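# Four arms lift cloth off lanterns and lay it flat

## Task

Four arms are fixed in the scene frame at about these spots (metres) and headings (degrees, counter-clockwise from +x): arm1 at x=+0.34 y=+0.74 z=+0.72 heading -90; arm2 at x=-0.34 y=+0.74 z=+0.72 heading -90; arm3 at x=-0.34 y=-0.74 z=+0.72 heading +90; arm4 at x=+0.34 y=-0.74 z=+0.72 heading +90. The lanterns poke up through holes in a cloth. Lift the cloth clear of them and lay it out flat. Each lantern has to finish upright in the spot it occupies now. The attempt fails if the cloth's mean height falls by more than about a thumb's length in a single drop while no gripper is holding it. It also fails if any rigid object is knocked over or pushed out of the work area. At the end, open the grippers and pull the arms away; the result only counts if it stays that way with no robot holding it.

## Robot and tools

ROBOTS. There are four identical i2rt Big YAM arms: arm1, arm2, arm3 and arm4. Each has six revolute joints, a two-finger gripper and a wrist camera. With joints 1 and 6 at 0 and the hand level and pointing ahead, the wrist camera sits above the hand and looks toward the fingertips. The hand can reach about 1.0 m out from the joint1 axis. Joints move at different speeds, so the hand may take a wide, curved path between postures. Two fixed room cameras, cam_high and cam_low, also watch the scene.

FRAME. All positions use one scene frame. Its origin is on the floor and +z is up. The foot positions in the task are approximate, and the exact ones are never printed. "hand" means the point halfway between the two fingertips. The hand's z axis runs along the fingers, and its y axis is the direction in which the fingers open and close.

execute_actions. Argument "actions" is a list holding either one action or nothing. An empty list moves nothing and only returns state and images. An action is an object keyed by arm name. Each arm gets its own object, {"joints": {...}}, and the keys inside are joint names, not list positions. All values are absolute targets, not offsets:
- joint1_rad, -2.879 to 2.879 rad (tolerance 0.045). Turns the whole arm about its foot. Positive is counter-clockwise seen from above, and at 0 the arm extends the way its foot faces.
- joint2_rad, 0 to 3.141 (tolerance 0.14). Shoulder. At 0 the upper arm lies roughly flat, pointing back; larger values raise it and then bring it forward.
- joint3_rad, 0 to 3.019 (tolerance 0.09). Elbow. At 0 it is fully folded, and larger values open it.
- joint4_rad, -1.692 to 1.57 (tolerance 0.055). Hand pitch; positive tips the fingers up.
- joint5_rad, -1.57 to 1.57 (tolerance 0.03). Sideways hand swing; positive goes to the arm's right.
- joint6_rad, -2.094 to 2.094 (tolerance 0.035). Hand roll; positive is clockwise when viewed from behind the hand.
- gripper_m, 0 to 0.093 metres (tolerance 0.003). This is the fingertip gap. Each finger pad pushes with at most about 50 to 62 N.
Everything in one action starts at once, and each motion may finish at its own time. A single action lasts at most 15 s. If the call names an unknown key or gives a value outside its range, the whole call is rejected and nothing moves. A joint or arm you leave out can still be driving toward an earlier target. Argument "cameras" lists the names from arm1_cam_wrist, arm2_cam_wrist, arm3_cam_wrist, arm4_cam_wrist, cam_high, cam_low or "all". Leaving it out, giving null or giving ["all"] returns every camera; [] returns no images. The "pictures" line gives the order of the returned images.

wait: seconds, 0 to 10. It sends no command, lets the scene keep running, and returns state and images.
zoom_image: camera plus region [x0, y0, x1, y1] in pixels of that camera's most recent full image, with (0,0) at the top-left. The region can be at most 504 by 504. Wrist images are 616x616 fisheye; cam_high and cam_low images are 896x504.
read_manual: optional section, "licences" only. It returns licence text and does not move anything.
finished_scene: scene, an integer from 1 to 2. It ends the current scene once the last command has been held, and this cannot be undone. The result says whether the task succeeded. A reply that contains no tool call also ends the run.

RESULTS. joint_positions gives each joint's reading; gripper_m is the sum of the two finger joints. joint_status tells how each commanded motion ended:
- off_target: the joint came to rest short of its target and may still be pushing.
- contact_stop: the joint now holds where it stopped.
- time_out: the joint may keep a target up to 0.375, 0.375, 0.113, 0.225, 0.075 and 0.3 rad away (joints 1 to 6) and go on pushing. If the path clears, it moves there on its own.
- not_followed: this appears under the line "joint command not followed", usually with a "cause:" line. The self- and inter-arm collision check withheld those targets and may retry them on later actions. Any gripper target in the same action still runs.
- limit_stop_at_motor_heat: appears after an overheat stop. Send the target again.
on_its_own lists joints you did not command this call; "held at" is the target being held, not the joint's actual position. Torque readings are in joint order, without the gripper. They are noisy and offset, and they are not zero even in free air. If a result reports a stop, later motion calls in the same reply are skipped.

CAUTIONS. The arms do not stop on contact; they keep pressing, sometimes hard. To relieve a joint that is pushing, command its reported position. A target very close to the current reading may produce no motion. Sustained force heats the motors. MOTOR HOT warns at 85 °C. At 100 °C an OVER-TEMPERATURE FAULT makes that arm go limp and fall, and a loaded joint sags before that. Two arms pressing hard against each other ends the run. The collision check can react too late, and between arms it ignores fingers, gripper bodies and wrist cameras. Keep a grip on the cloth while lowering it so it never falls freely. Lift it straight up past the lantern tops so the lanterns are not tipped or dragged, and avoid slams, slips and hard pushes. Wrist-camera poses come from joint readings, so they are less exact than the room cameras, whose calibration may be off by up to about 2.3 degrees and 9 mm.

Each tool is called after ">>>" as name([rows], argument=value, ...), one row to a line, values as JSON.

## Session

>>> execute_actions(actions=[], cameras=["cam_high","cam_low"])

Scene clock: 0.00 s.
Joint torques (N m, as the arm reports them, + toward a larger angle): no reading
arm1.joint_positions: joint1_rad=+0.007 joint2_rad=+0.443 joint3_rad=+1.460 joint4_rad=-1.541 joint5_rad=+0.006 joint6_rad=+0.003 gripper_m=+0.095
arm1.joint_status: not commanded
arm1.hand: x=+0.3326 y=+0.6169 z=+1.3503 quat_wxyz=(-0.343, -0.624, -0.600, +0.363) (m; scene frame)
arm2.joint_positions: joint1_rad=-0.003 joint2_rad=+0.438 joint3_rad=+1.467 joint4_rad=-1.543 joint5_rad=+0.002 joint6_rad=+0.008 gripper_m=+0.094
arm2.joint_status: not commanded
arm2.hand: x=-0.3327 y=+0.6225 z=+1.3200 quat_wxyz=(-0.361, -0.607, -0.613, +0.354) (m; scene frame)
arm3.joint_positions: joint1_rad=+0.012 joint2_rad=+0.432 joint3_rad=+1.476 joint4_rad=-1.540 joint5_rad=-0.001 joint6_rad=+0.010 gripper_m=+0.095
arm3.joint_status: not commanded
arm3.hand: x=-0.3351 y=-0.6245 z=+1.3797 quat_wxyz=(-0.369, +0.594, -0.621, -0.354) (m; scene frame)
arm4.joint_positions: joint1_rad=-0.001 joint2_rad=+0.451 joint3_rad=+1.461 joint4_rad=-1.519 joint5_rad=-0.013 joint6_rad=+0.017 gripper_m=+0.095
arm4.joint_status: not commanded
arm4.hand: x=+0.3359 y=-0.6092 z=+1.3720 quat_wxyz=(-0.341, +0.614, -0.607, -0.372) (m; scene frame)
pictures: cam_high, cam_low
Images, in order (width x height): cam_high 896x504, cam_low 896x504.

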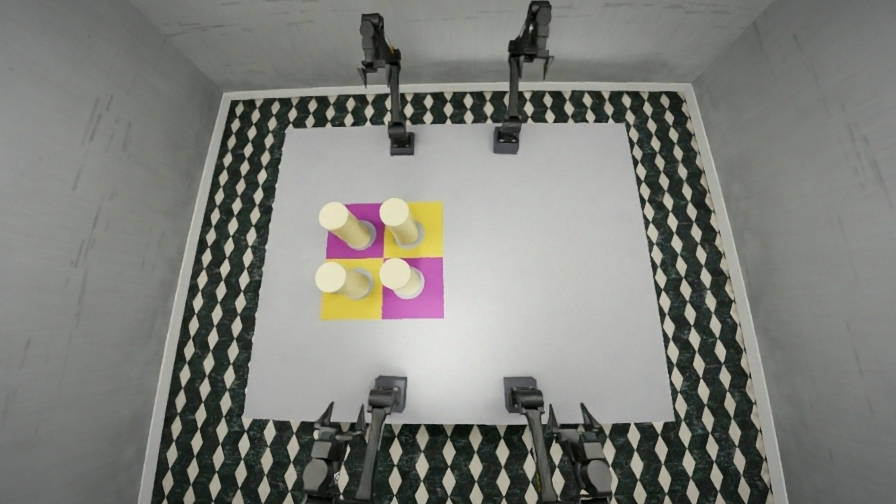

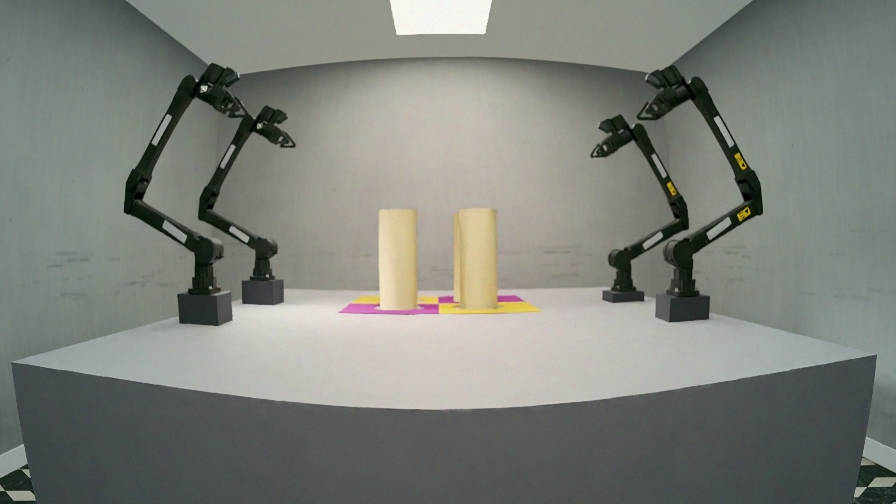

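>>> execute_actions([
  {"arm1":{"joints":{"joint1_rad":-0.72,"joint2_rad":1.1,"joint6_rad":-0.76,"gripper_m":0.075}},"arm2":{"joints":{"joint1_rad":-0.75,"joint2_rad":1.1,"joint6_rad":-0.72,"gripper_m":0.075}},"arm3":{"joints":{"joint1_rad":0.845,"joint2_rad":1.1,"joint6_rad":0.8,"gripper_m":0.075}},"arm4":{"joints":{"joint1_rad":0.81,"joint2_rad":1.1,"joint6_rad":0.84,"gripper_m":0.075}}},
], cameras=[])

>>> execute_actions([
  {"arm1":{"joints":{"joint2_rad":2.016,"joint3_rad":1.41,"joint4_rad":-0.67}},"arm2":{"joints":{"joint2_rad":1.925,"joint3_rad":1.38,"joint4_rad":-0.72}},"arm3":{"joints":{"joint2_rad":1.965,"joint3_rad":1.265,"joint4_rad":-0.57}},"arm4":{"joints":{"joint2_rad":1.985,"joint3_rad":1.335,"joint4_rad":-0.6}}},
], cameras=["arm1_cam_wrist","arm2_cam_wrist","arm3_cam_wrist","arm4_cam_wrist"])

Scene clock: 2.30 s.
Joint torques (N m, as the arm reports them, + toward a larger angle): arm1=[ 0.92 -4.51  9.42  1.19  0.07 -0.04] | arm2=[ 0.35 -7.13 12.03  1.25  0.07 -0.01] | arm3=[ 0.77 -9.83  9.77  0.84  0.04  0.05] | arm4=[-1.85 -5.2  10.25  0.77 -0.1   0.  ]
arm1.joint_positions: joint1_rad=-0.721 joint2_rad=+1.093 joint3_rad=+1.460 joint4_rad=-1.541 joint5_rad=+0.005 joint6_rad=-0.744 gripper_m=+0.075
arm1.joint_status: all done
arm1.hand: x=+0.0877 y=+0.4810 z=+1.2040 quat_wxyz=(-0.001, -0.700, -0.686, +0.199) (m; scene frame)
arm2.joint_positions: joint1_rad=-0.745 joint2_rad=+1.094 joint3_rad=+1.464 joint4_rad=-1.543 joint5_rad=+0.001 joint6_rad=-0.710 gripper_m=+0.075
arm2.joint_status: all done
arm2.hand: x=-0.5731 y=+0.4716 z=+1.1713 quat_wxyz=(-0.013, -0.698, -0.688, +0.198) (m; scene frame)
arm3.joint_positions: joint1_rad=+0.844 joint2_rad=+1.116 joint3_rad=+1.480 joint4_rad=-1.540 joint5_rad=+0.000 joint6_rad=+0.788 gripper_m=+0.075
arm3.joint_status: all done
arm3.hand: x=-0.6002 y=-0.4805 z=+1.2226 quat_wxyz=(-0.002, +0.696, -0.692, -0.192) (m; scene frame)
arm4.joint_positions: joint1_rad=+0.812 joint2_rad=+1.106 joint3_rad=+1.460 joint4_rad=-1.519 joint5_rad=-0.012 joint6_rad=+0.832 gripper_m=+0.075
arm4.joint_status: all done
arm4.hand: x=+0.0640 y=-0.4945 z=+1.2202 quat_wxyz=(+0.022, +0.696, -0.689, -0.203) (m; scene frame)
pictures: none
No camera images: the call's "cameras" was empty. Leave "cameras" out to get every camera's image.

Scene clock: 3.97 s.
Joint torques (N m, as the arm reports them, + toward a larger angle): arm1=[  0.74 -17.75   7.62   1.59   0.05  -0.06] | arm2=[  0.32 -19.24  10.43   1.41   0.07  -0.01] | arm3=[  0.81 -20.2    7.4    1.13   0.04   0.06] | arm4=[ -1.73 -17.88   8.29   1.1   -0.09   0.01]
arm1.joint_positions: joint1_rad=-0.721 joint2_rad=+2.015 joint3_rad=+1.406 joint4_rad=-0.690 joint5_rad=+0.005 joint6_rad=-0.745 gripper_m=+0.075
arm1.joint_status: all done
arm1.hand: x=-0.0991 y=+0.2896 z=+0.7847 quat_wxyz=(+0.001, -0.707, -0.693, +0.138) (m; scene frame)
arm2.joint_positions: joint1_rad=-0.745 joint2_rad=+1.931 joint3_rad=+1.363 joint4_rad=-0.733 joint5_rad=+0.001 joint6_rad=-0.711 gripper_m=+0.075
arm2.joint_status: all done
arm2.hand: x=-0.7368 y=+0.2860 z=+0.7809 quat_wxyz=(-0.009, -0.705, -0.696, +0.136) (m; scene frame)
arm3.joint_positions: joint1_rad=+0.844 joint2_rad=+1.960 joint3_rad=+1.256 joint4_rad=-0.588 joint5_rad=+0.000 joint6_rad=+0.789 gripper_m=+0.075
arm3.joint_status: all done
arm3.hand: x=-0.7525 y=-0.3274 z=+0.7830 quat_wxyz=(-0.002, +0.702, -0.699, -0.135) (m; scene frame)
arm4.joint_positions: joint1_rad=+0.812 joint2_rad=+2.001 joint3_rad=+1.320 joint4_rad=-0.623 joint5_rad=-0.012 joint6_rad=+0.833 gripper_m=+0.075
arm4.joint_status: all done
arm4.hand: x=-0.1164 y=-0.3399 z=+0.7841 quat_wxyz=(+0.018, +0.704, -0.697, -0.135) (m; scene frame)
pictures: arm1_cam_wrist, arm2_cam_wrist, arm3_cam_wrist, arm4_cam_wrist
camera_calibration (this result's frames):
arm1_cam_wrist: T_world_to_cam=[[-0.98077, 0.0363694, 0.191749, -0.261844], [0.114214, 0.903635, 0.412794, -0.573236], [-0.158258, 0.426756, -0.890412, 0.6841], [0, 0, 0, 1]] pos_world=[-0.0830724, 0.235575, 0.895968]
arm2_cam_wrist: T_world_to_cam=[[-0.985763, 0.0417942, 0.162865, -0.866448], [0.105047, 0.909397, 0.402445, -0.493604], [-0.131289, 0.413824, -0.90084, 0.615325], [0, 0, 0, 1]] pos_world=[-0.721476, 0.230458, 0.894072]
arm3_cam_wrist: T_world_to_cam=[[0.982643, 0.021059, -0.184306, 0.888603], [0.0968705, -0.905564, 0.413002, -0.541734], [-0.158204, -0.423688, -0.891886, 0.56363], [0, 0, 0, 1]] pos_world=[-0.731534, -0.270484, 0.890206]
arm4_cam_wrist: T_world_to_cam=[[0.974732, 0.0259908, -0.221862, 0.29982], [0.121798, -0.894417, 0.43033, -0.619827], [-0.187253, -0.446479, -0.874982, 0.635448], [0, 0, 0, 1]] pos_world=[-0.0977607, -0.278462, 0.889254]
Images, in order (width x height): arm1_cam_wrist 616x616, arm2_cam_wrist 616x616, arm3_cam_wrist 616x616, arm4_cam_wrist 616x616.

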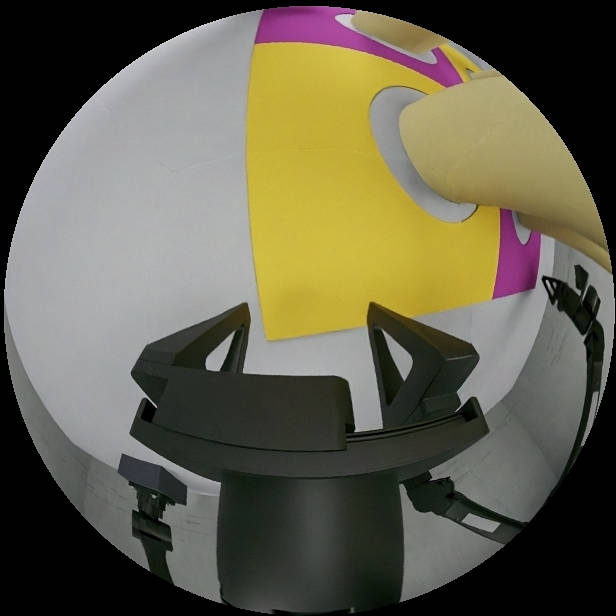

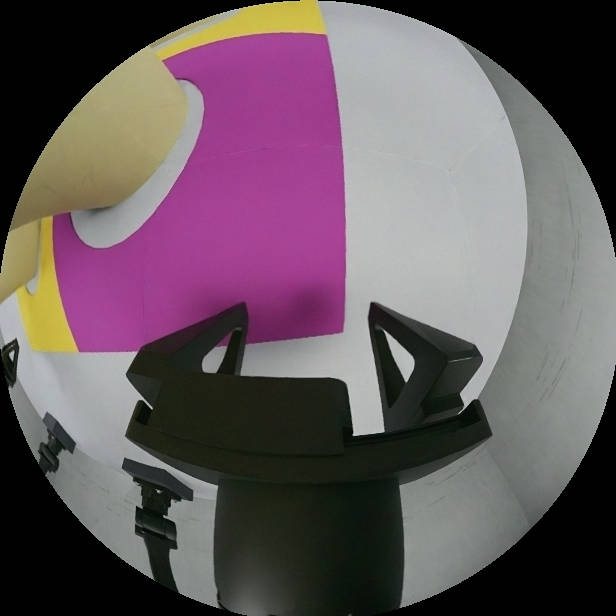

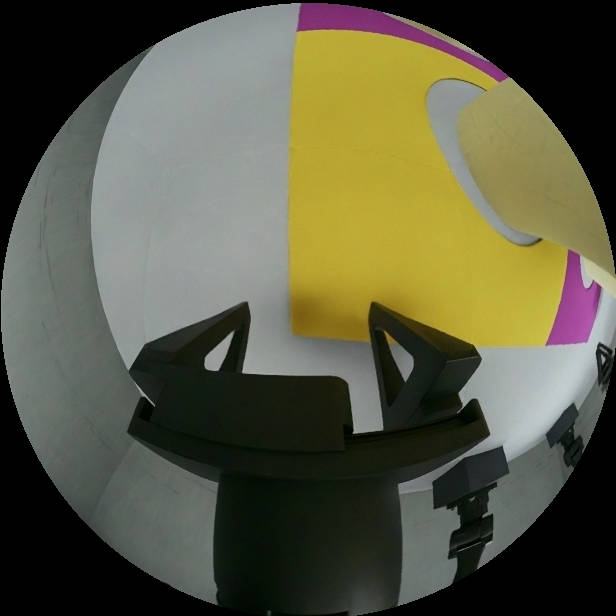

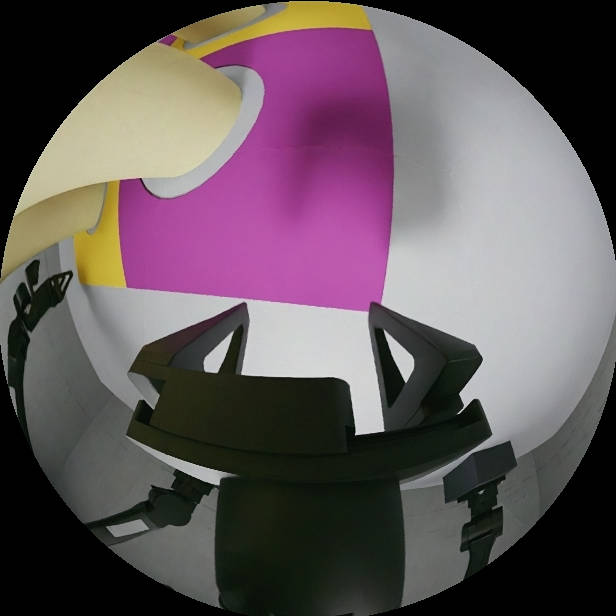

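>>> execute_actions([
  {"arm1":{"joints":{"joint1_rad":-0.74,"joint4_rad":-0.635}},"arm2":{"joints":{"joint1_rad":-0.785,"joint4_rad":-0.65}},"arm4":{"joints":{"joint1_rad":0.775,"joint4_rad":-0.53}}},
], cameras=[])

>>> execute_actions([
  {"arm1":{"joints":{"joint2_rad":2.15}},"arm2":{"joints":{"joint2_rad":2.06}},"arm3":{"joints":{"joint2_rad":2.085}},"arm4":{"joints":{"joint2_rad":2.14}}},
], cameras=["arm1_cam_wrist","arm2_cam_wrist","arm3_cam_wrist","arm4_cam_wrist"])

Scene clock: 5.20 s.
Joint torques (N m, as the arm reports them, + toward a larger angle): arm1=[  0.2  -18.47   7.52   1.67   0.07  -0.06] | arm2=[  0.62 -19.22  10.68   1.58   0.06   0.  ] | arm3=[  0.93 -19.78   7.45   1.15   0.03   0.05] | arm4=[ -1.4  -18.08   8.42   1.22  -0.1    0.  ]
arm1.joint_positions: joint1_rad=-0.733 joint2_rad=+2.015 joint3_rad=+1.406 joint4_rad=-0.655 joint5_rad=+0.005 joint6_rad=-0.745 gripper_m=+0.075
arm1.joint_status: all done
arm1.hand: x=-0.1106 y=+0.2895 z=+0.7872 quat_wxyz=(+0.002, -0.710, -0.687, +0.155) (m; scene frame)
arm2.joint_positions: joint1_rad=-0.780 joint2_rad=+1.931 joint3_rad=+1.363 joint4_rad=-0.664 joint5_rad=+0.001 joint6_rad=-0.711 gripper_m=+0.075
arm2.joint_status: all done
arm2.hand: x=-0.7635 y=+0.2885 z=+0.7860 quat_wxyz=(-0.008, -0.713, -0.680, +0.170) (m; scene frame)
arm3.joint_positions: joint1_rad=+0.844 joint2_rad=+1.960 joint3_rad=+1.256 joint4_rad=-0.588 joint5_rad=+0.000 joint6_rad=+0.789 gripper_m=+0.075
arm3.joint_status: not commanded
arm3.hand: x=-0.7525 y=-0.3274 z=+0.7830 quat_wxyz=(-0.002, +0.702, -0.699, -0.135) (m; scene frame)
arm4.joint_positions: joint1_rad=+0.773 joint2_rad=+2.001 joint3_rad=+1.320 joint4_rad=-0.554 joint5_rad=-0.012 joint6_rad=+0.833 gripper_m=+0.075
arm4.joint_status: all done
arm4.hand: x=-0.1120 y=-0.3115 z=+0.7889 quat_wxyz=(+0.017, +0.686, -0.707, -0.169) (m; scene frame)
pictures: none
No camera images: the call's "cameras" was empty. Leave "cameras" out to get every camera's image.

Scene clock: 6.23 s.
Joint torques (N m, as the arm reports them, + toward a larger angle): arm1=[  0.66 -15.44   6.48   1.13   0.12  -0.06] | arm2=[  0.53 -15.86   8.54   1.03   0.21  -0.01] | arm3=[  0.62 -15.6    6.24   0.52  -0.09   0.05] | arm4=[ -1.69 -14.54   6.87   0.66  -0.18   0.01]
arm1.joint_positions: joint1_rad=-0.738 joint2_rad=+2.105 joint3_rad=+1.414 joint4_rad=-0.644 joint5_rad=+0.003 joint6_rad=-0.745 gripper_m=+0.075
arm1.joint_status: all done
arm1.hand: x=-0.1064 y=+0.2974 z=+0.7361 quat_wxyz=(+0.002, -0.715, -0.689, +0.120) (m; scene frame)
arm2.joint_positions: joint1_rad=-0.782 joint2_rad=+2.014 joint3_rad=+1.380 joint4_rad=-0.653 joint5_rad=-0.003 joint6_rad=-0.710 gripper_m=+0.075
arm2.joint_status: all done
arm2.hand: x=-0.7637 y=+0.2892 z=+0.7436 quat_wxyz=(-0.009, -0.717, -0.682, +0.142) (m; scene frame)
arm3.joint_positions: joint1_rad=+0.846 joint2_rad=+2.034 joint3_rad=+1.270 joint4_rad=-0.577 joint5_rad=+0.004 joint6_rad=+0.788 gripper_m=+0.075
arm3.joint_status: all done
arm3.hand: x=-0.7497 y=-0.3302 z=+0.7468 quat_wxyz=(-0.004, +0.705, -0.701, -0.111) (m; scene frame)
arm4.joint_positions: joint1_rad=+0.777 joint2_rad=+2.105 joint3_rad=+1.333 joint4_rad=-0.540 joint5_rad=-0.010 joint6_rad=+0.833 gripper_m=+0.075
arm4.joint_status: all done
arm4.hand: x=-0.1071 y=-0.3199 z=+0.7329 quat_wxyz=(+0.015, +0.692, -0.710, -0.131) (m; scene frame)
pictures: arm1_cam_wrist, arm2_cam_wrist, arm3_cam_wrist, arm4_cam_wrist
camera_calibration (this result's frames):
arm1_cam_wrist: T_world_to_cam=[[-0.984875, 0.0481355, 0.166444, -0.245325], [0.117616, 0.891132, 0.438236, -0.573927], [-0.127229, 0.451184, -0.883315, 0.627113], [0, 0, 0, 1]] pos_world=[-0.0943244, 0.24031, 0.846287]
arm2_cam_wrist: T_world_to_cam=[[-0.982531, 0.0799617, 0.168045, -0.899457], [0.140737, 0.910071, 0.389826, -0.442192], [-0.121761, 0.406666, -0.905426, 0.58959], [0, 0, 0, 1]] pos_world=[-0.749722, 0.234582, 0.857357]
arm3_cam_wrist: T_world_to_cam=[[0.988893, 0.0164891, -0.147709, 0.855091], [0.0813363, -0.89184, 0.444978, -0.560584], [-0.124395, -0.45205, -0.883276, 0.540084], [0, 0, 0, 1]] pos_world=[-0.732814, -0.269906, 0.852795]
arm4_cam_wrist: T_world_to_cam=[[0.976614, -0.00963859, -0.214784, 0.262503], [0.0868469, -0.89618, 0.435107, -0.588785], [-0.196679, -0.443585, -0.874385, 0.600836], [0, 0, 0, 1]] pos_world=[-0.0870585, -0.258606, 0.837928]
Images, in order (width x height): arm1_cam_wrist 616x616, arm2_cam_wrist 616x616, arm3_cam_wrist 616x616, arm4_cam_wrist 616x616.

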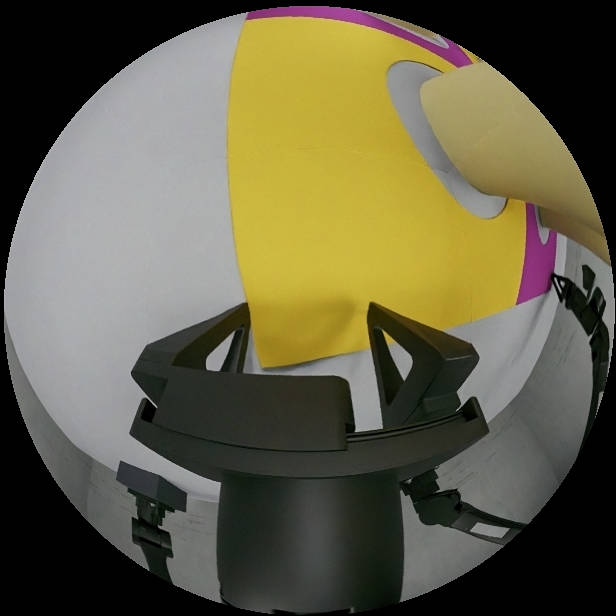

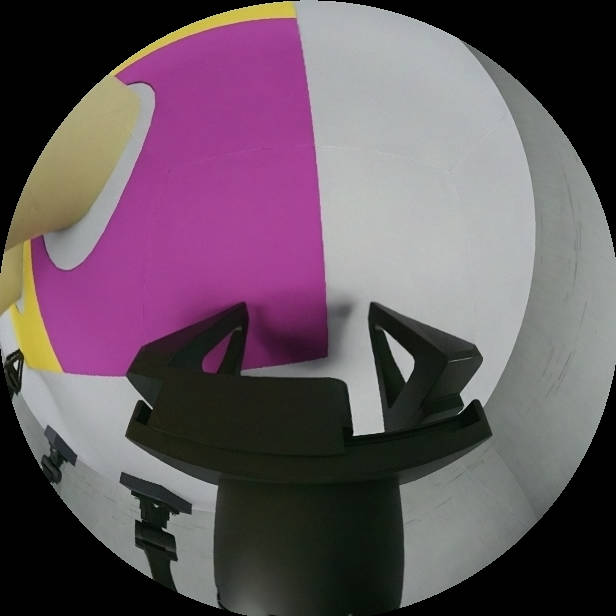

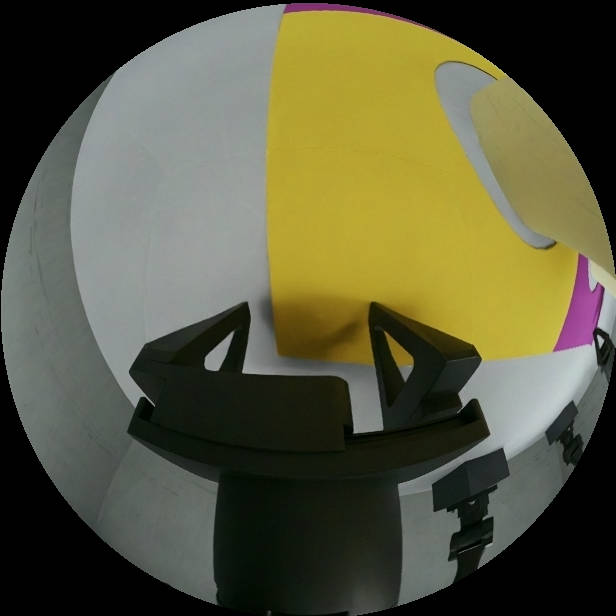

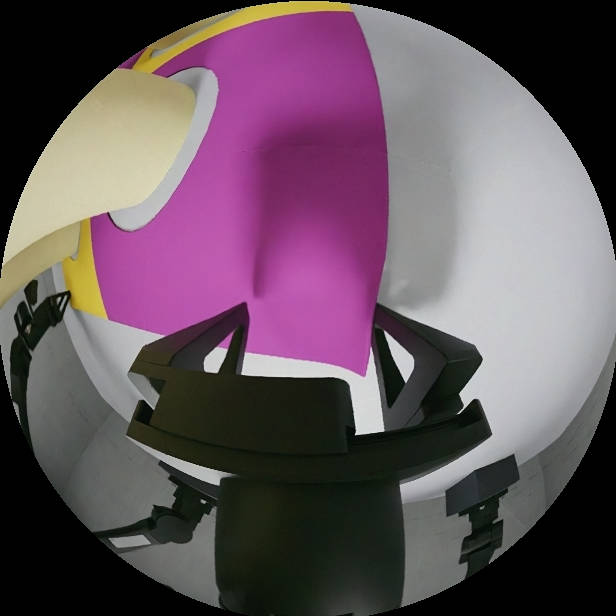

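>>> execute_actions([
  {"arm1":{"joints":{"gripper_m":0,"joint2_rad":2.17}},"arm2":{"joints":{"gripper_m":0}},"arm3":{"joints":{"gripper_m":0}},"arm4":{"joints":{"gripper_m":0,"joint2_rad":2.17}}},
], cameras=["arm1_cam_wrist","arm2_cam_wrist","arm3_cam_wrist","arm4_cam_wrist"])

Scene clock: 7.33 s.
Joint torques (N m, as the arm reports them, + toward a larger angle): arm1=[  0.61 -14.9    6.41   1.04   0.13  -0.05] | arm2=[ -0.1  -17.33   8.55   1.     0.21  -0.01] | arm3=[  0.36 -16.61   6.07   0.56  -0.16   0.06] | arm4=[ -1.05 -13.15   6.71   0.46  -0.14  -0.03]
arm1.joint_positions: joint1_rad=-0.738 joint2_rad=+2.114 joint3_rad=+1.414 joint4_rad=-0.641 joint5_rad=+0.003 joint6_rad=-0.746 gripper_m=+0.004
arm1.joint_status: gripper_m off_target (ended at +0.004, target +0.000); the others done
arm1.hand: x=-0.1059 y=+0.2981 z=+0.7307 quat_wxyz=(+0.001, -0.715, -0.689, +0.117) (m; scene frame)
arm2.joint_positions: joint1_rad=-0.782 joint2_rad=+2.024 joint3_rad=+1.380 joint4_rad=-0.653 joint5_rad=-0.004 joint6_rad=-0.710 gripper_m=+0.000
arm2.joint_status: all done
arm2.hand: x=-0.7627 y=+0.2902 z=+0.7379 quat_wxyz=(-0.009, -0.718, -0.683, +0.138) (m; scene frame)
arm3.joint_positions: joint1_rad=+0.844 joint2_rad=+2.041 joint3_rad=+1.270 joint4_rad=-0.577 joint5_rad=+0.007 joint6_rad=+0.788 gripper_m=+0.001
arm3.joint_status: all done
arm3.hand: x=-0.7476 y=-0.3301 z=+0.7427 quat_wxyz=(-0.005, +0.704, -0.702, -0.107) (m; scene frame)
arm4.joint_positions: joint1_rad=+0.769 joint2_rad=+2.116 joint3_rad=+1.334 joint4_rad=-0.533 joint5_rad=-0.011 joint6_rad=+0.836 gripper_m=+0.002
arm4.joint_status: all done
arm4.hand: x=-0.1036 y=-0.3161 z=+0.7275 quat_wxyz=(+0.015, +0.688, -0.714, -0.130) (m; scene frame)
pictures: arm1_cam_wrist, arm2_cam_wrist, arm3_cam_wrist, arm4_cam_wrist
camera_calibration (this result's frames):
arm1_cam_wrist: T_world_to_cam=[[-0.985629, 0.0470319, 0.162248, -0.240606], [0.11521, 0.889578, 0.442016, -0.574888], [-0.123543, 0.454356, -0.882212, 0.620777], [0, 0, 0, 1]] pos_world=[-0.0942221, 0.24067, 0.840805]
arm2_cam_wrist: T_world_to_cam=[[-0.983668, 0.078756, 0.161849, -0.893499], [0.137948, 0.907468, 0.396828, -0.447554], [-0.11562, 0.412674, -0.903511, 0.58566], [0, 0, 0, 1]] pos_world=[-0.749453, 0.234823, 0.851364]
arm3_cam_wrist: T_world_to_cam=[[0.98994, 0.0135309, -0.140836, 0.847059], [0.0759643, -0.890605, 0.448389, -0.565007], [-0.119362, -0.454577, -0.882674, 0.539309], [0, 0, 0, 1]] pos_world=[-0.731244, -0.269502, 0.848673]
arm4_cam_wrist: T_world_to_cam=[[0.976659, -0.0211504, -0.213754, 0.253527], [0.0764401, -0.895771, 0.437895, -0.586358], [-0.200736, -0.444013, -0.873245, 0.597072], [0, 0, 0, 1]] pos_world=[-0.0829344, -0.254772, 0.832346]
Images, in order (width x height): arm1_cam_wrist 616x616, arm2_cam_wrist 616x616, arm3_cam_wrist 616x616, arm4_cam_wrist 616x616.

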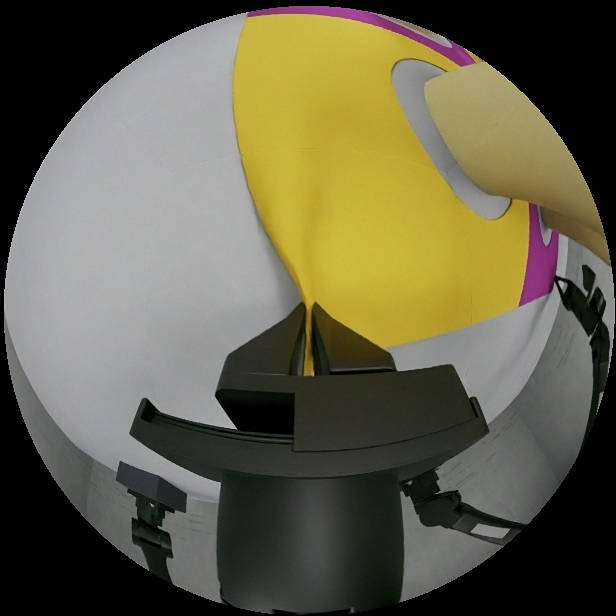

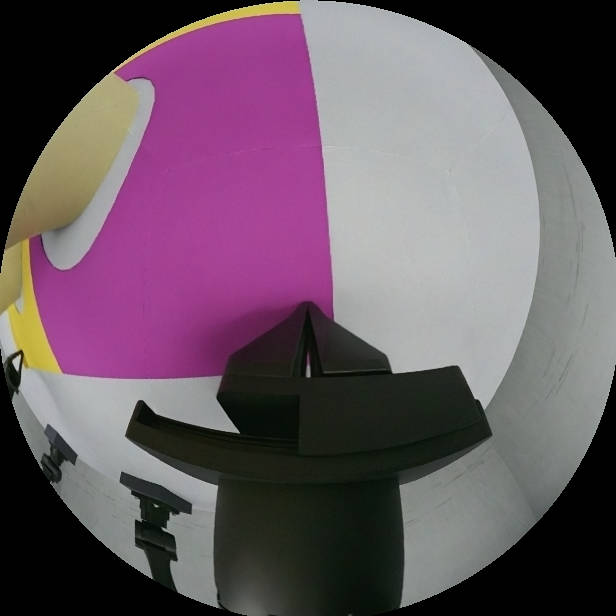

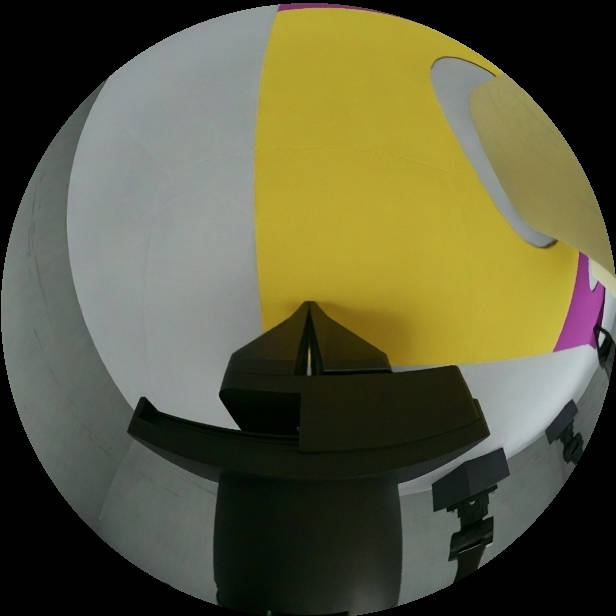

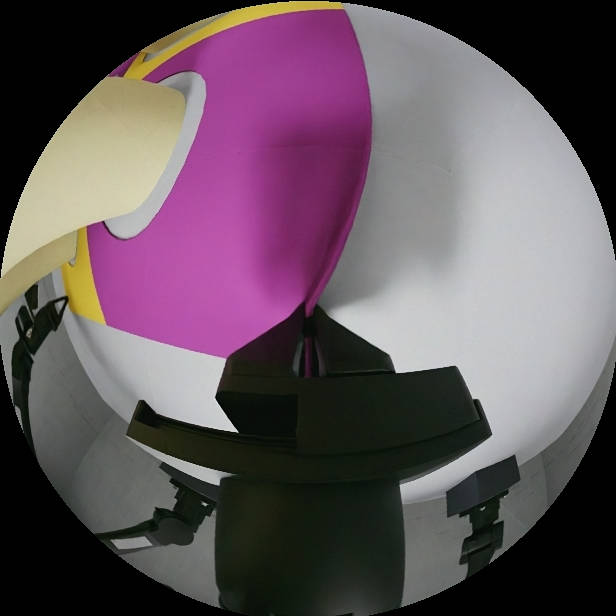

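>>> execute_actions([
  {"arm2":{"joints":{"joint2_rad":1.95,"gripper_m":0.08}},"arm3":{"joints":{"joint2_rad":1.96,"gripper_m":0.085}}},
], cameras=[])

>>> execute_actions([
  {"arm2":{"joints":{"joint6_rad":0.82,"joint4_rad":-0.74}},"arm3":{"joints":{"joint6_rad":-0.78,"joint4_rad":-0.63}}},
], cameras=[])

>>> execute_actions([
  {"arm2":{"joints":{"joint2_rad":2.07}},"arm3":{"joints":{"joint2_rad":2.09}}},
], cameras=["arm2_cam_wrist","arm3_cam_wrist"])

>>> execute_actions([
  {"arm2":{"joints":{"gripper_m":0}},"arm3":{"joints":{"gripper_m":0}}},
], cameras=["arm2_cam_wrist","arm3_cam_wrist"])

Scene clock: 8.60 s.
Joint torques (N m, as the arm reports them, + toward a larger angle): arm1=[  0.72 -14.55   6.41   0.95   0.15  -0.04] | arm2=[  0.43 -18.79   9.37   1.03  -0.02   0.  ] | arm3=[  0.92 -22.51   6.79   0.44   0.16   0.05] | arm4=[ -1.01 -13.06   6.69   0.46  -0.14  -0.02]
arm1.joint_positions: joint1_rad=-0.738 joint2_rad=+2.114 joint3_rad=+1.414 joint4_rad=-0.641 joint5_rad=+0.003 joint6_rad=-0.746 gripper_m=+0.004
arm1.joint_status: not commanded
arm1.hand: x=-0.1059 y=+0.2981 z=+0.7307 quat_wxyz=(+0.001, -0.715, -0.689, +0.117) (m; scene frame)
arm2.joint_positions: joint1_rad=-0.782 joint2_rad=+1.943 joint3_rad=+1.377 joint4_rad=-0.652 joint5_rad=+0.004 joint6_rad=-0.711 gripper_m=+0.080
arm2.joint_status: all done
arm2.hand: x=-0.7703 y=+0.2841 z=+0.7858 quat_wxyz=(-0.007, -0.713, -0.678, +0.177) (m; scene frame)
arm3.joint_positions: joint1_rad=+0.845 joint2_rad=+1.980 joint3_rad=+1.267 joint4_rad=-0.572 joint5_rad=-0.003 joint6_rad=+0.789 gripper_m=+0.085
arm3.joint_status: all done
arm3.hand: x=-0.7573 y=-0.3242 z=+0.7764 quat_wxyz=(+0.000, +0.702, -0.698, -0.139) (m; scene frame)
arm4.joint_positions: joint1_rad=+0.769 joint2_rad=+2.116 joint3_rad=+1.334 joint4_rad=-0.533 joint5_rad=-0.011 joint6_rad=+0.836 gripper_m=+0.002
arm4.joint_status: not commanded
arm4.hand: x=-0.1036 y=-0.3161 z=+0.7275 quat_wxyz=(+0.015, +0.688, -0.714, -0.130) (m; scene frame)
pictures: none
No camera images: the call's "cameras" was empty. Leave "cameras" out to get every camera's image.

Scene clock: 10.77 s.
Joint torques (N m, as the arm reports them, + toward a larger angle): arm1=[  0.61 -14.73   6.43   0.93   0.15  -0.04] | arm2=[  0.52 -18.32   9.27   0.45   0.09   0.12] | arm3=[  0.74 -22.43   6.63  -0.32   0.06  -0.13] | arm4=[ -0.99 -13.04   6.7    0.45  -0.14  -0.02]
arm1.joint_positions: joint1_rad=-0.738 joint2_rad=+2.114 joint3_rad=+1.414 joint4_rad=-0.641 joint5_rad=+0.003 joint6_rad=-0.746 gripper_m=+0.004
arm1.joint_status: not commanded
arm1.hand: x=-0.1059 y=+0.2981 z=+0.7307 quat_wxyz=(+0.001, -0.715, -0.689, +0.117) (m; scene frame)
arm2.joint_positions: joint1_rad=-0.782 joint2_rad=+1.943 joint3_rad=+1.377 joint4_rad=-0.730 joint5_rad=+0.004 joint6_rad=+0.809 gripper_m=+0.080
arm2.joint_status: all done
arm2.hand: x=-0.7576 y=+0.2974 z=+0.7798 quat_wxyz=(-0.099, -0.990, +0.000, +0.097) (m; scene frame)
arm3.joint_positions: joint1_rad=+0.845 joint2_rad=+1.980 joint3_rad=+1.267 joint4_rad=-0.617 joint5_rad=-0.003 joint6_rad=-0.768 gripper_m=+0.085
arm3.joint_status: all done
arm3.hand: x=-0.7496 y=-0.3317 z=+0.7736 quat_wxyz=(-0.082, +0.993, -0.004, -0.083) (m; scene frame)
arm4.joint_positions: joint1_rad=+0.769 joint2_rad=+2.116 joint3_rad=+1.334 joint4_rad=-0.533 joint5_rad=-0.011 joint6_rad=+0.836 gripper_m=+0.002
arm4.joint_status: not commanded
arm4.hand: x=-0.1036 y=-0.3161 z=+0.7275 quat_wxyz=(+0.015, +0.688, -0.714, -0.130) (m; scene frame)
pictures: none
No camera images: the call's "cameras" was empty. Leave "cameras" out to get every camera's image.

Scene clock: 11.70 s.
Joint torques (N m, as the arm reports them, + toward a larger angle): arm1=[  0.35 -14.78   6.46   0.95   0.17  -0.04] | arm2=[ -0.07 -15.54   7.72   0.48   0.08   0.15] | arm3=[  0.88 -15.71   5.69  -0.31   0.07  -0.15] | arm4=[ -1.   -13.03   6.69   0.46  -0.14  -0.02]
arm1.joint_positions: joint1_rad=-0.738 joint2_rad=+2.114 joint3_rad=+1.414 joint4_rad=-0.641 joint5_rad=+0.003 joint6_rad=-0.746 gripper_m=+0.004
arm1.joint_status: not commanded
arm1.hand: x=-0.1059 y=+0.2981 z=+0.7307 quat_wxyz=(+0.001, -0.715, -0.689, +0.117) (m; scene frame)
arm2.joint_positions: joint1_rad=-0.780 joint2_rad=+2.018 joint3_rad=+1.389 joint4_rad=-0.734 joint5_rad=+0.004 joint6_rad=+0.810 gripper_m=+0.080
arm2.joint_status: all done
arm2.hand: x=-0.7532 y=+0.3004 z=+0.7400 quat_wxyz=(-0.075, -0.994, -0.001, +0.074) (m; scene frame)
arm3.joint_positions: joint1_rad=+0.843 joint2_rad=+2.038 joint3_rad=+1.275 joint4_rad=-0.619 joint5_rad=-0.004 joint6_rad=-0.768 gripper_m=+0.085
arm3.joint_status: all done
arm3.hand: x=-0.7435 y=-0.3358 z=+0.7440 quat_wxyz=(-0.064, +0.996, -0.006, -0.064) (m; scene frame)
arm4.joint_positions: joint1_rad=+0.769 joint2_rad=+2.116 joint3_rad=+1.334 joint4_rad=-0.533 joint5_rad=-0.011 joint6_rad=+0.836 gripper_m=+0.002
arm4.joint_status: not commanded
arm4.hand: x=-0.1036 y=-0.3161 z=+0.7275 quat_wxyz=(+0.015, +0.688, -0.714, -0.130) (m; scene frame)
pictures: arm2_cam_wrist, arm3_cam_wrist
camera_calibration (this result's frames):
arm2_cam_wrist: T_world_to_cam=[[-0.00109774, 0.986775, -0.162092, -0.178264], [0.88567, 0.0762211, 0.458017, 0.308667], [0.464315, -0.143057, -0.87404, 1.16641], [0, 0, 0, 1]] pos_world=[-0.815156, 0.319243, 0.849222]
arm3_cam_wrist: T_world_to_cam=[[0.0204429, 0.991526, 0.128287, 0.250642], [0.875771, -0.0796569, 0.476109, 0.275423], [0.482294, 0.102617, -0.869978, 1.16331], [0, 0, 0, 1]] pos_world=[-0.807388, -0.345954, 0.848769]
Images, in order (width x height): arm2_cam_wrist 616x616, arm3_cam_wrist 616x616.

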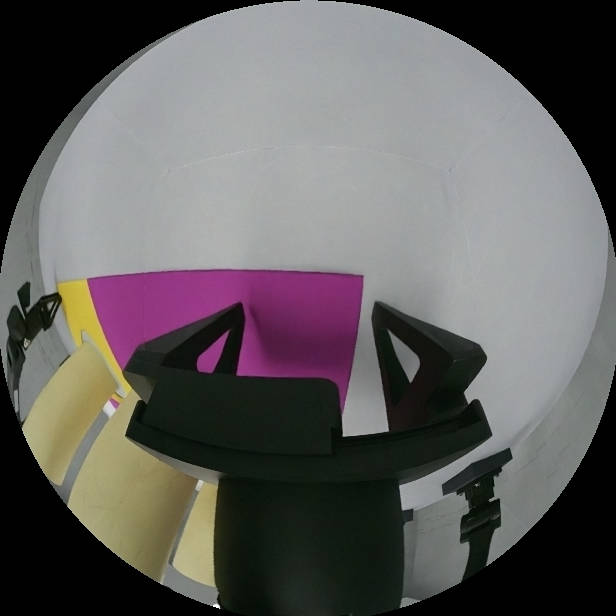

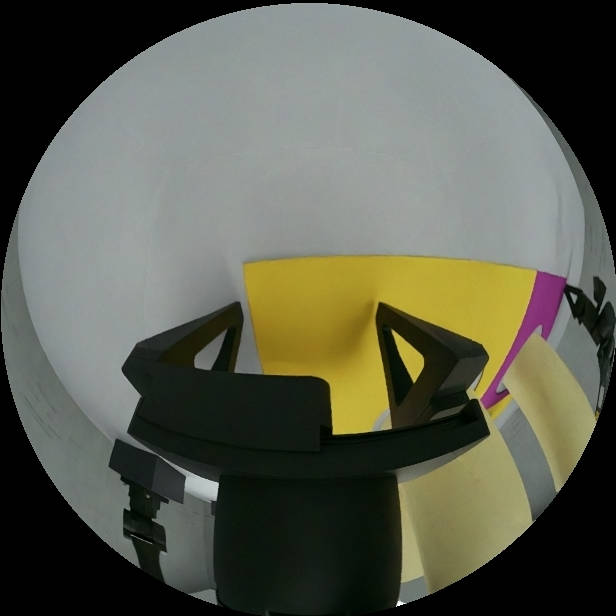

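Scene clock: 12.43 s.
Joint torques (N m, as the arm reports them, + toward a larger angle): arm1=[  0.66 -14.65   6.44   0.98   0.16  -0.05] | arm2=[  0.88 -16.03   7.74   0.4    0.25   0.14] | arm3=[  0.6  -15.83   5.95  -0.1   -0.14  -0.15] | arm4=[ -0.99 -13.06   6.69   0.45  -0.14  -0.02]
arm1.joint_positions: joint1_rad=-0.738 joint2_rad=+2.114 joint3_rad=+1.414 joint4_rad=-0.641 joint5_rad=+0.003 joint6_rad=-0.746 gripper_m=+0.004
arm1.joint_status: not commanded
arm1.hand: x=-0.1059 y=+0.2981 z=+0.7307 quat_wxyz=(+0.001, -0.715, -0.689, +0.117) (m; scene frame)
arm2.joint_positions: joint1_rad=-0.782 joint2_rad=+2.026 joint3_rad=+1.389 joint4_rad=-0.734 joint5_rad=-0.001 joint6_rad=+0.811 gripper_m=+0.004
arm2.joint_status: gripper_m off_target (ended at +0.004, target +0.000)
arm2.hand: x=-0.7523 y=+0.3014 z=+0.7355 quat_wxyz=(-0.074, -0.995, +0.000, +0.069) (m; scene frame)
arm3.joint_positions: joint1_rad=+0.845 joint2_rad=+2.042 joint3_rad=+1.271 joint4_rad=-0.624 joint5_rad=+0.003 joint6_rad=-0.770 gripper_m=+0.003
arm3.joint_status: gripper_m off_target (ended at +0.003, target +0.000)
arm3.hand: x=-0.7409 y=-0.3389 z=+0.7405 quat_wxyz=(-0.061, +0.996, -0.004, -0.058) (m; scene frame)
arm4.joint_positions: joint1_rad=+0.769 joint2_rad=+2.116 joint3_rad=+1.334 joint4_rad=-0.533 joint5_rad=-0.011 joint6_rad=+0.836 gripper_m=+0.002
arm4.joint_status: not commanded
arm4.hand: x=-0.1036 y=-0.3161 z=+0.7275 quat_wxyz=(+0.015, +0.688, -0.714, -0.130) (m; scene frame)
pictures: arm2_cam_wrist, arm3_cam_wrist
camera_calibration (this result's frames):
arm2_cam_wrist: T_world_to_cam=[[0.00161622, 0.987157, -0.159743, -0.179768], [0.881279, 0.0740875, 0.466752, 0.300744], [0.472593, -0.141532, -0.869842, 1.16487], [0, 0, 0, 1]] pos_world=[-0.815258, 0.320045, 0.844162]
arm3_cam_wrist: T_world_to_cam=[[0.0157592, 0.992102, 0.124439, 0.253696], [0.86943, -0.0750605, 0.488322, 0.262349], [0.493805, 0.100495, -0.863746, 1.16259], [0, 0, 0, 1]] pos_world=[-0.806187, -0.348836, 0.844505]
Images, in order (width x height): arm2_cam_wrist 616x616, arm3_cam_wrist 616x616.

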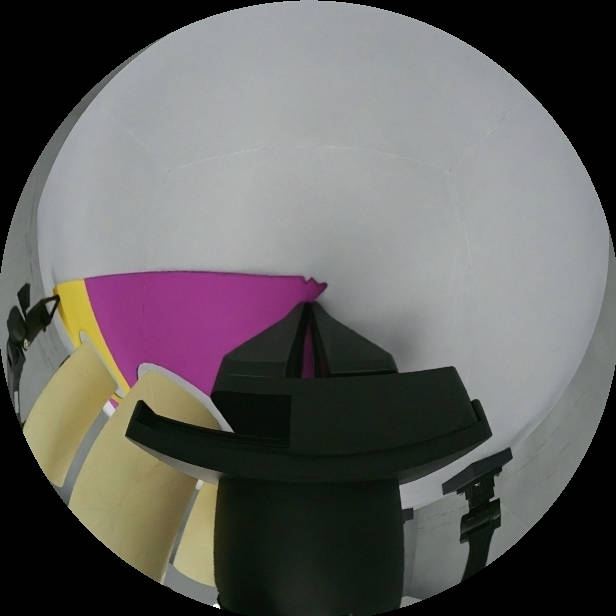

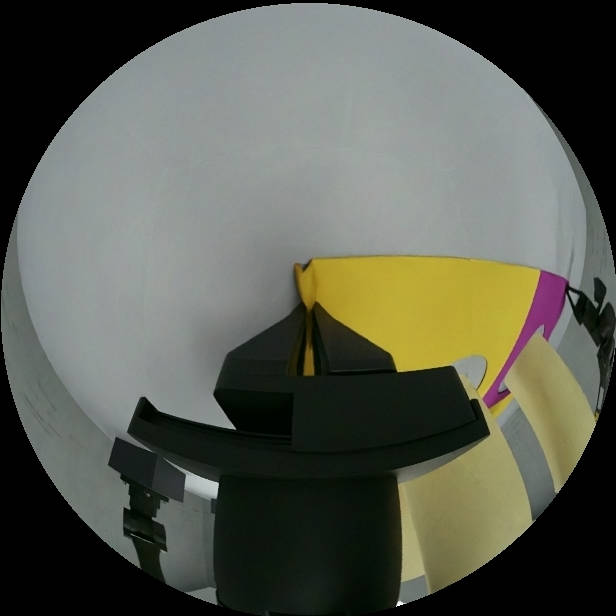

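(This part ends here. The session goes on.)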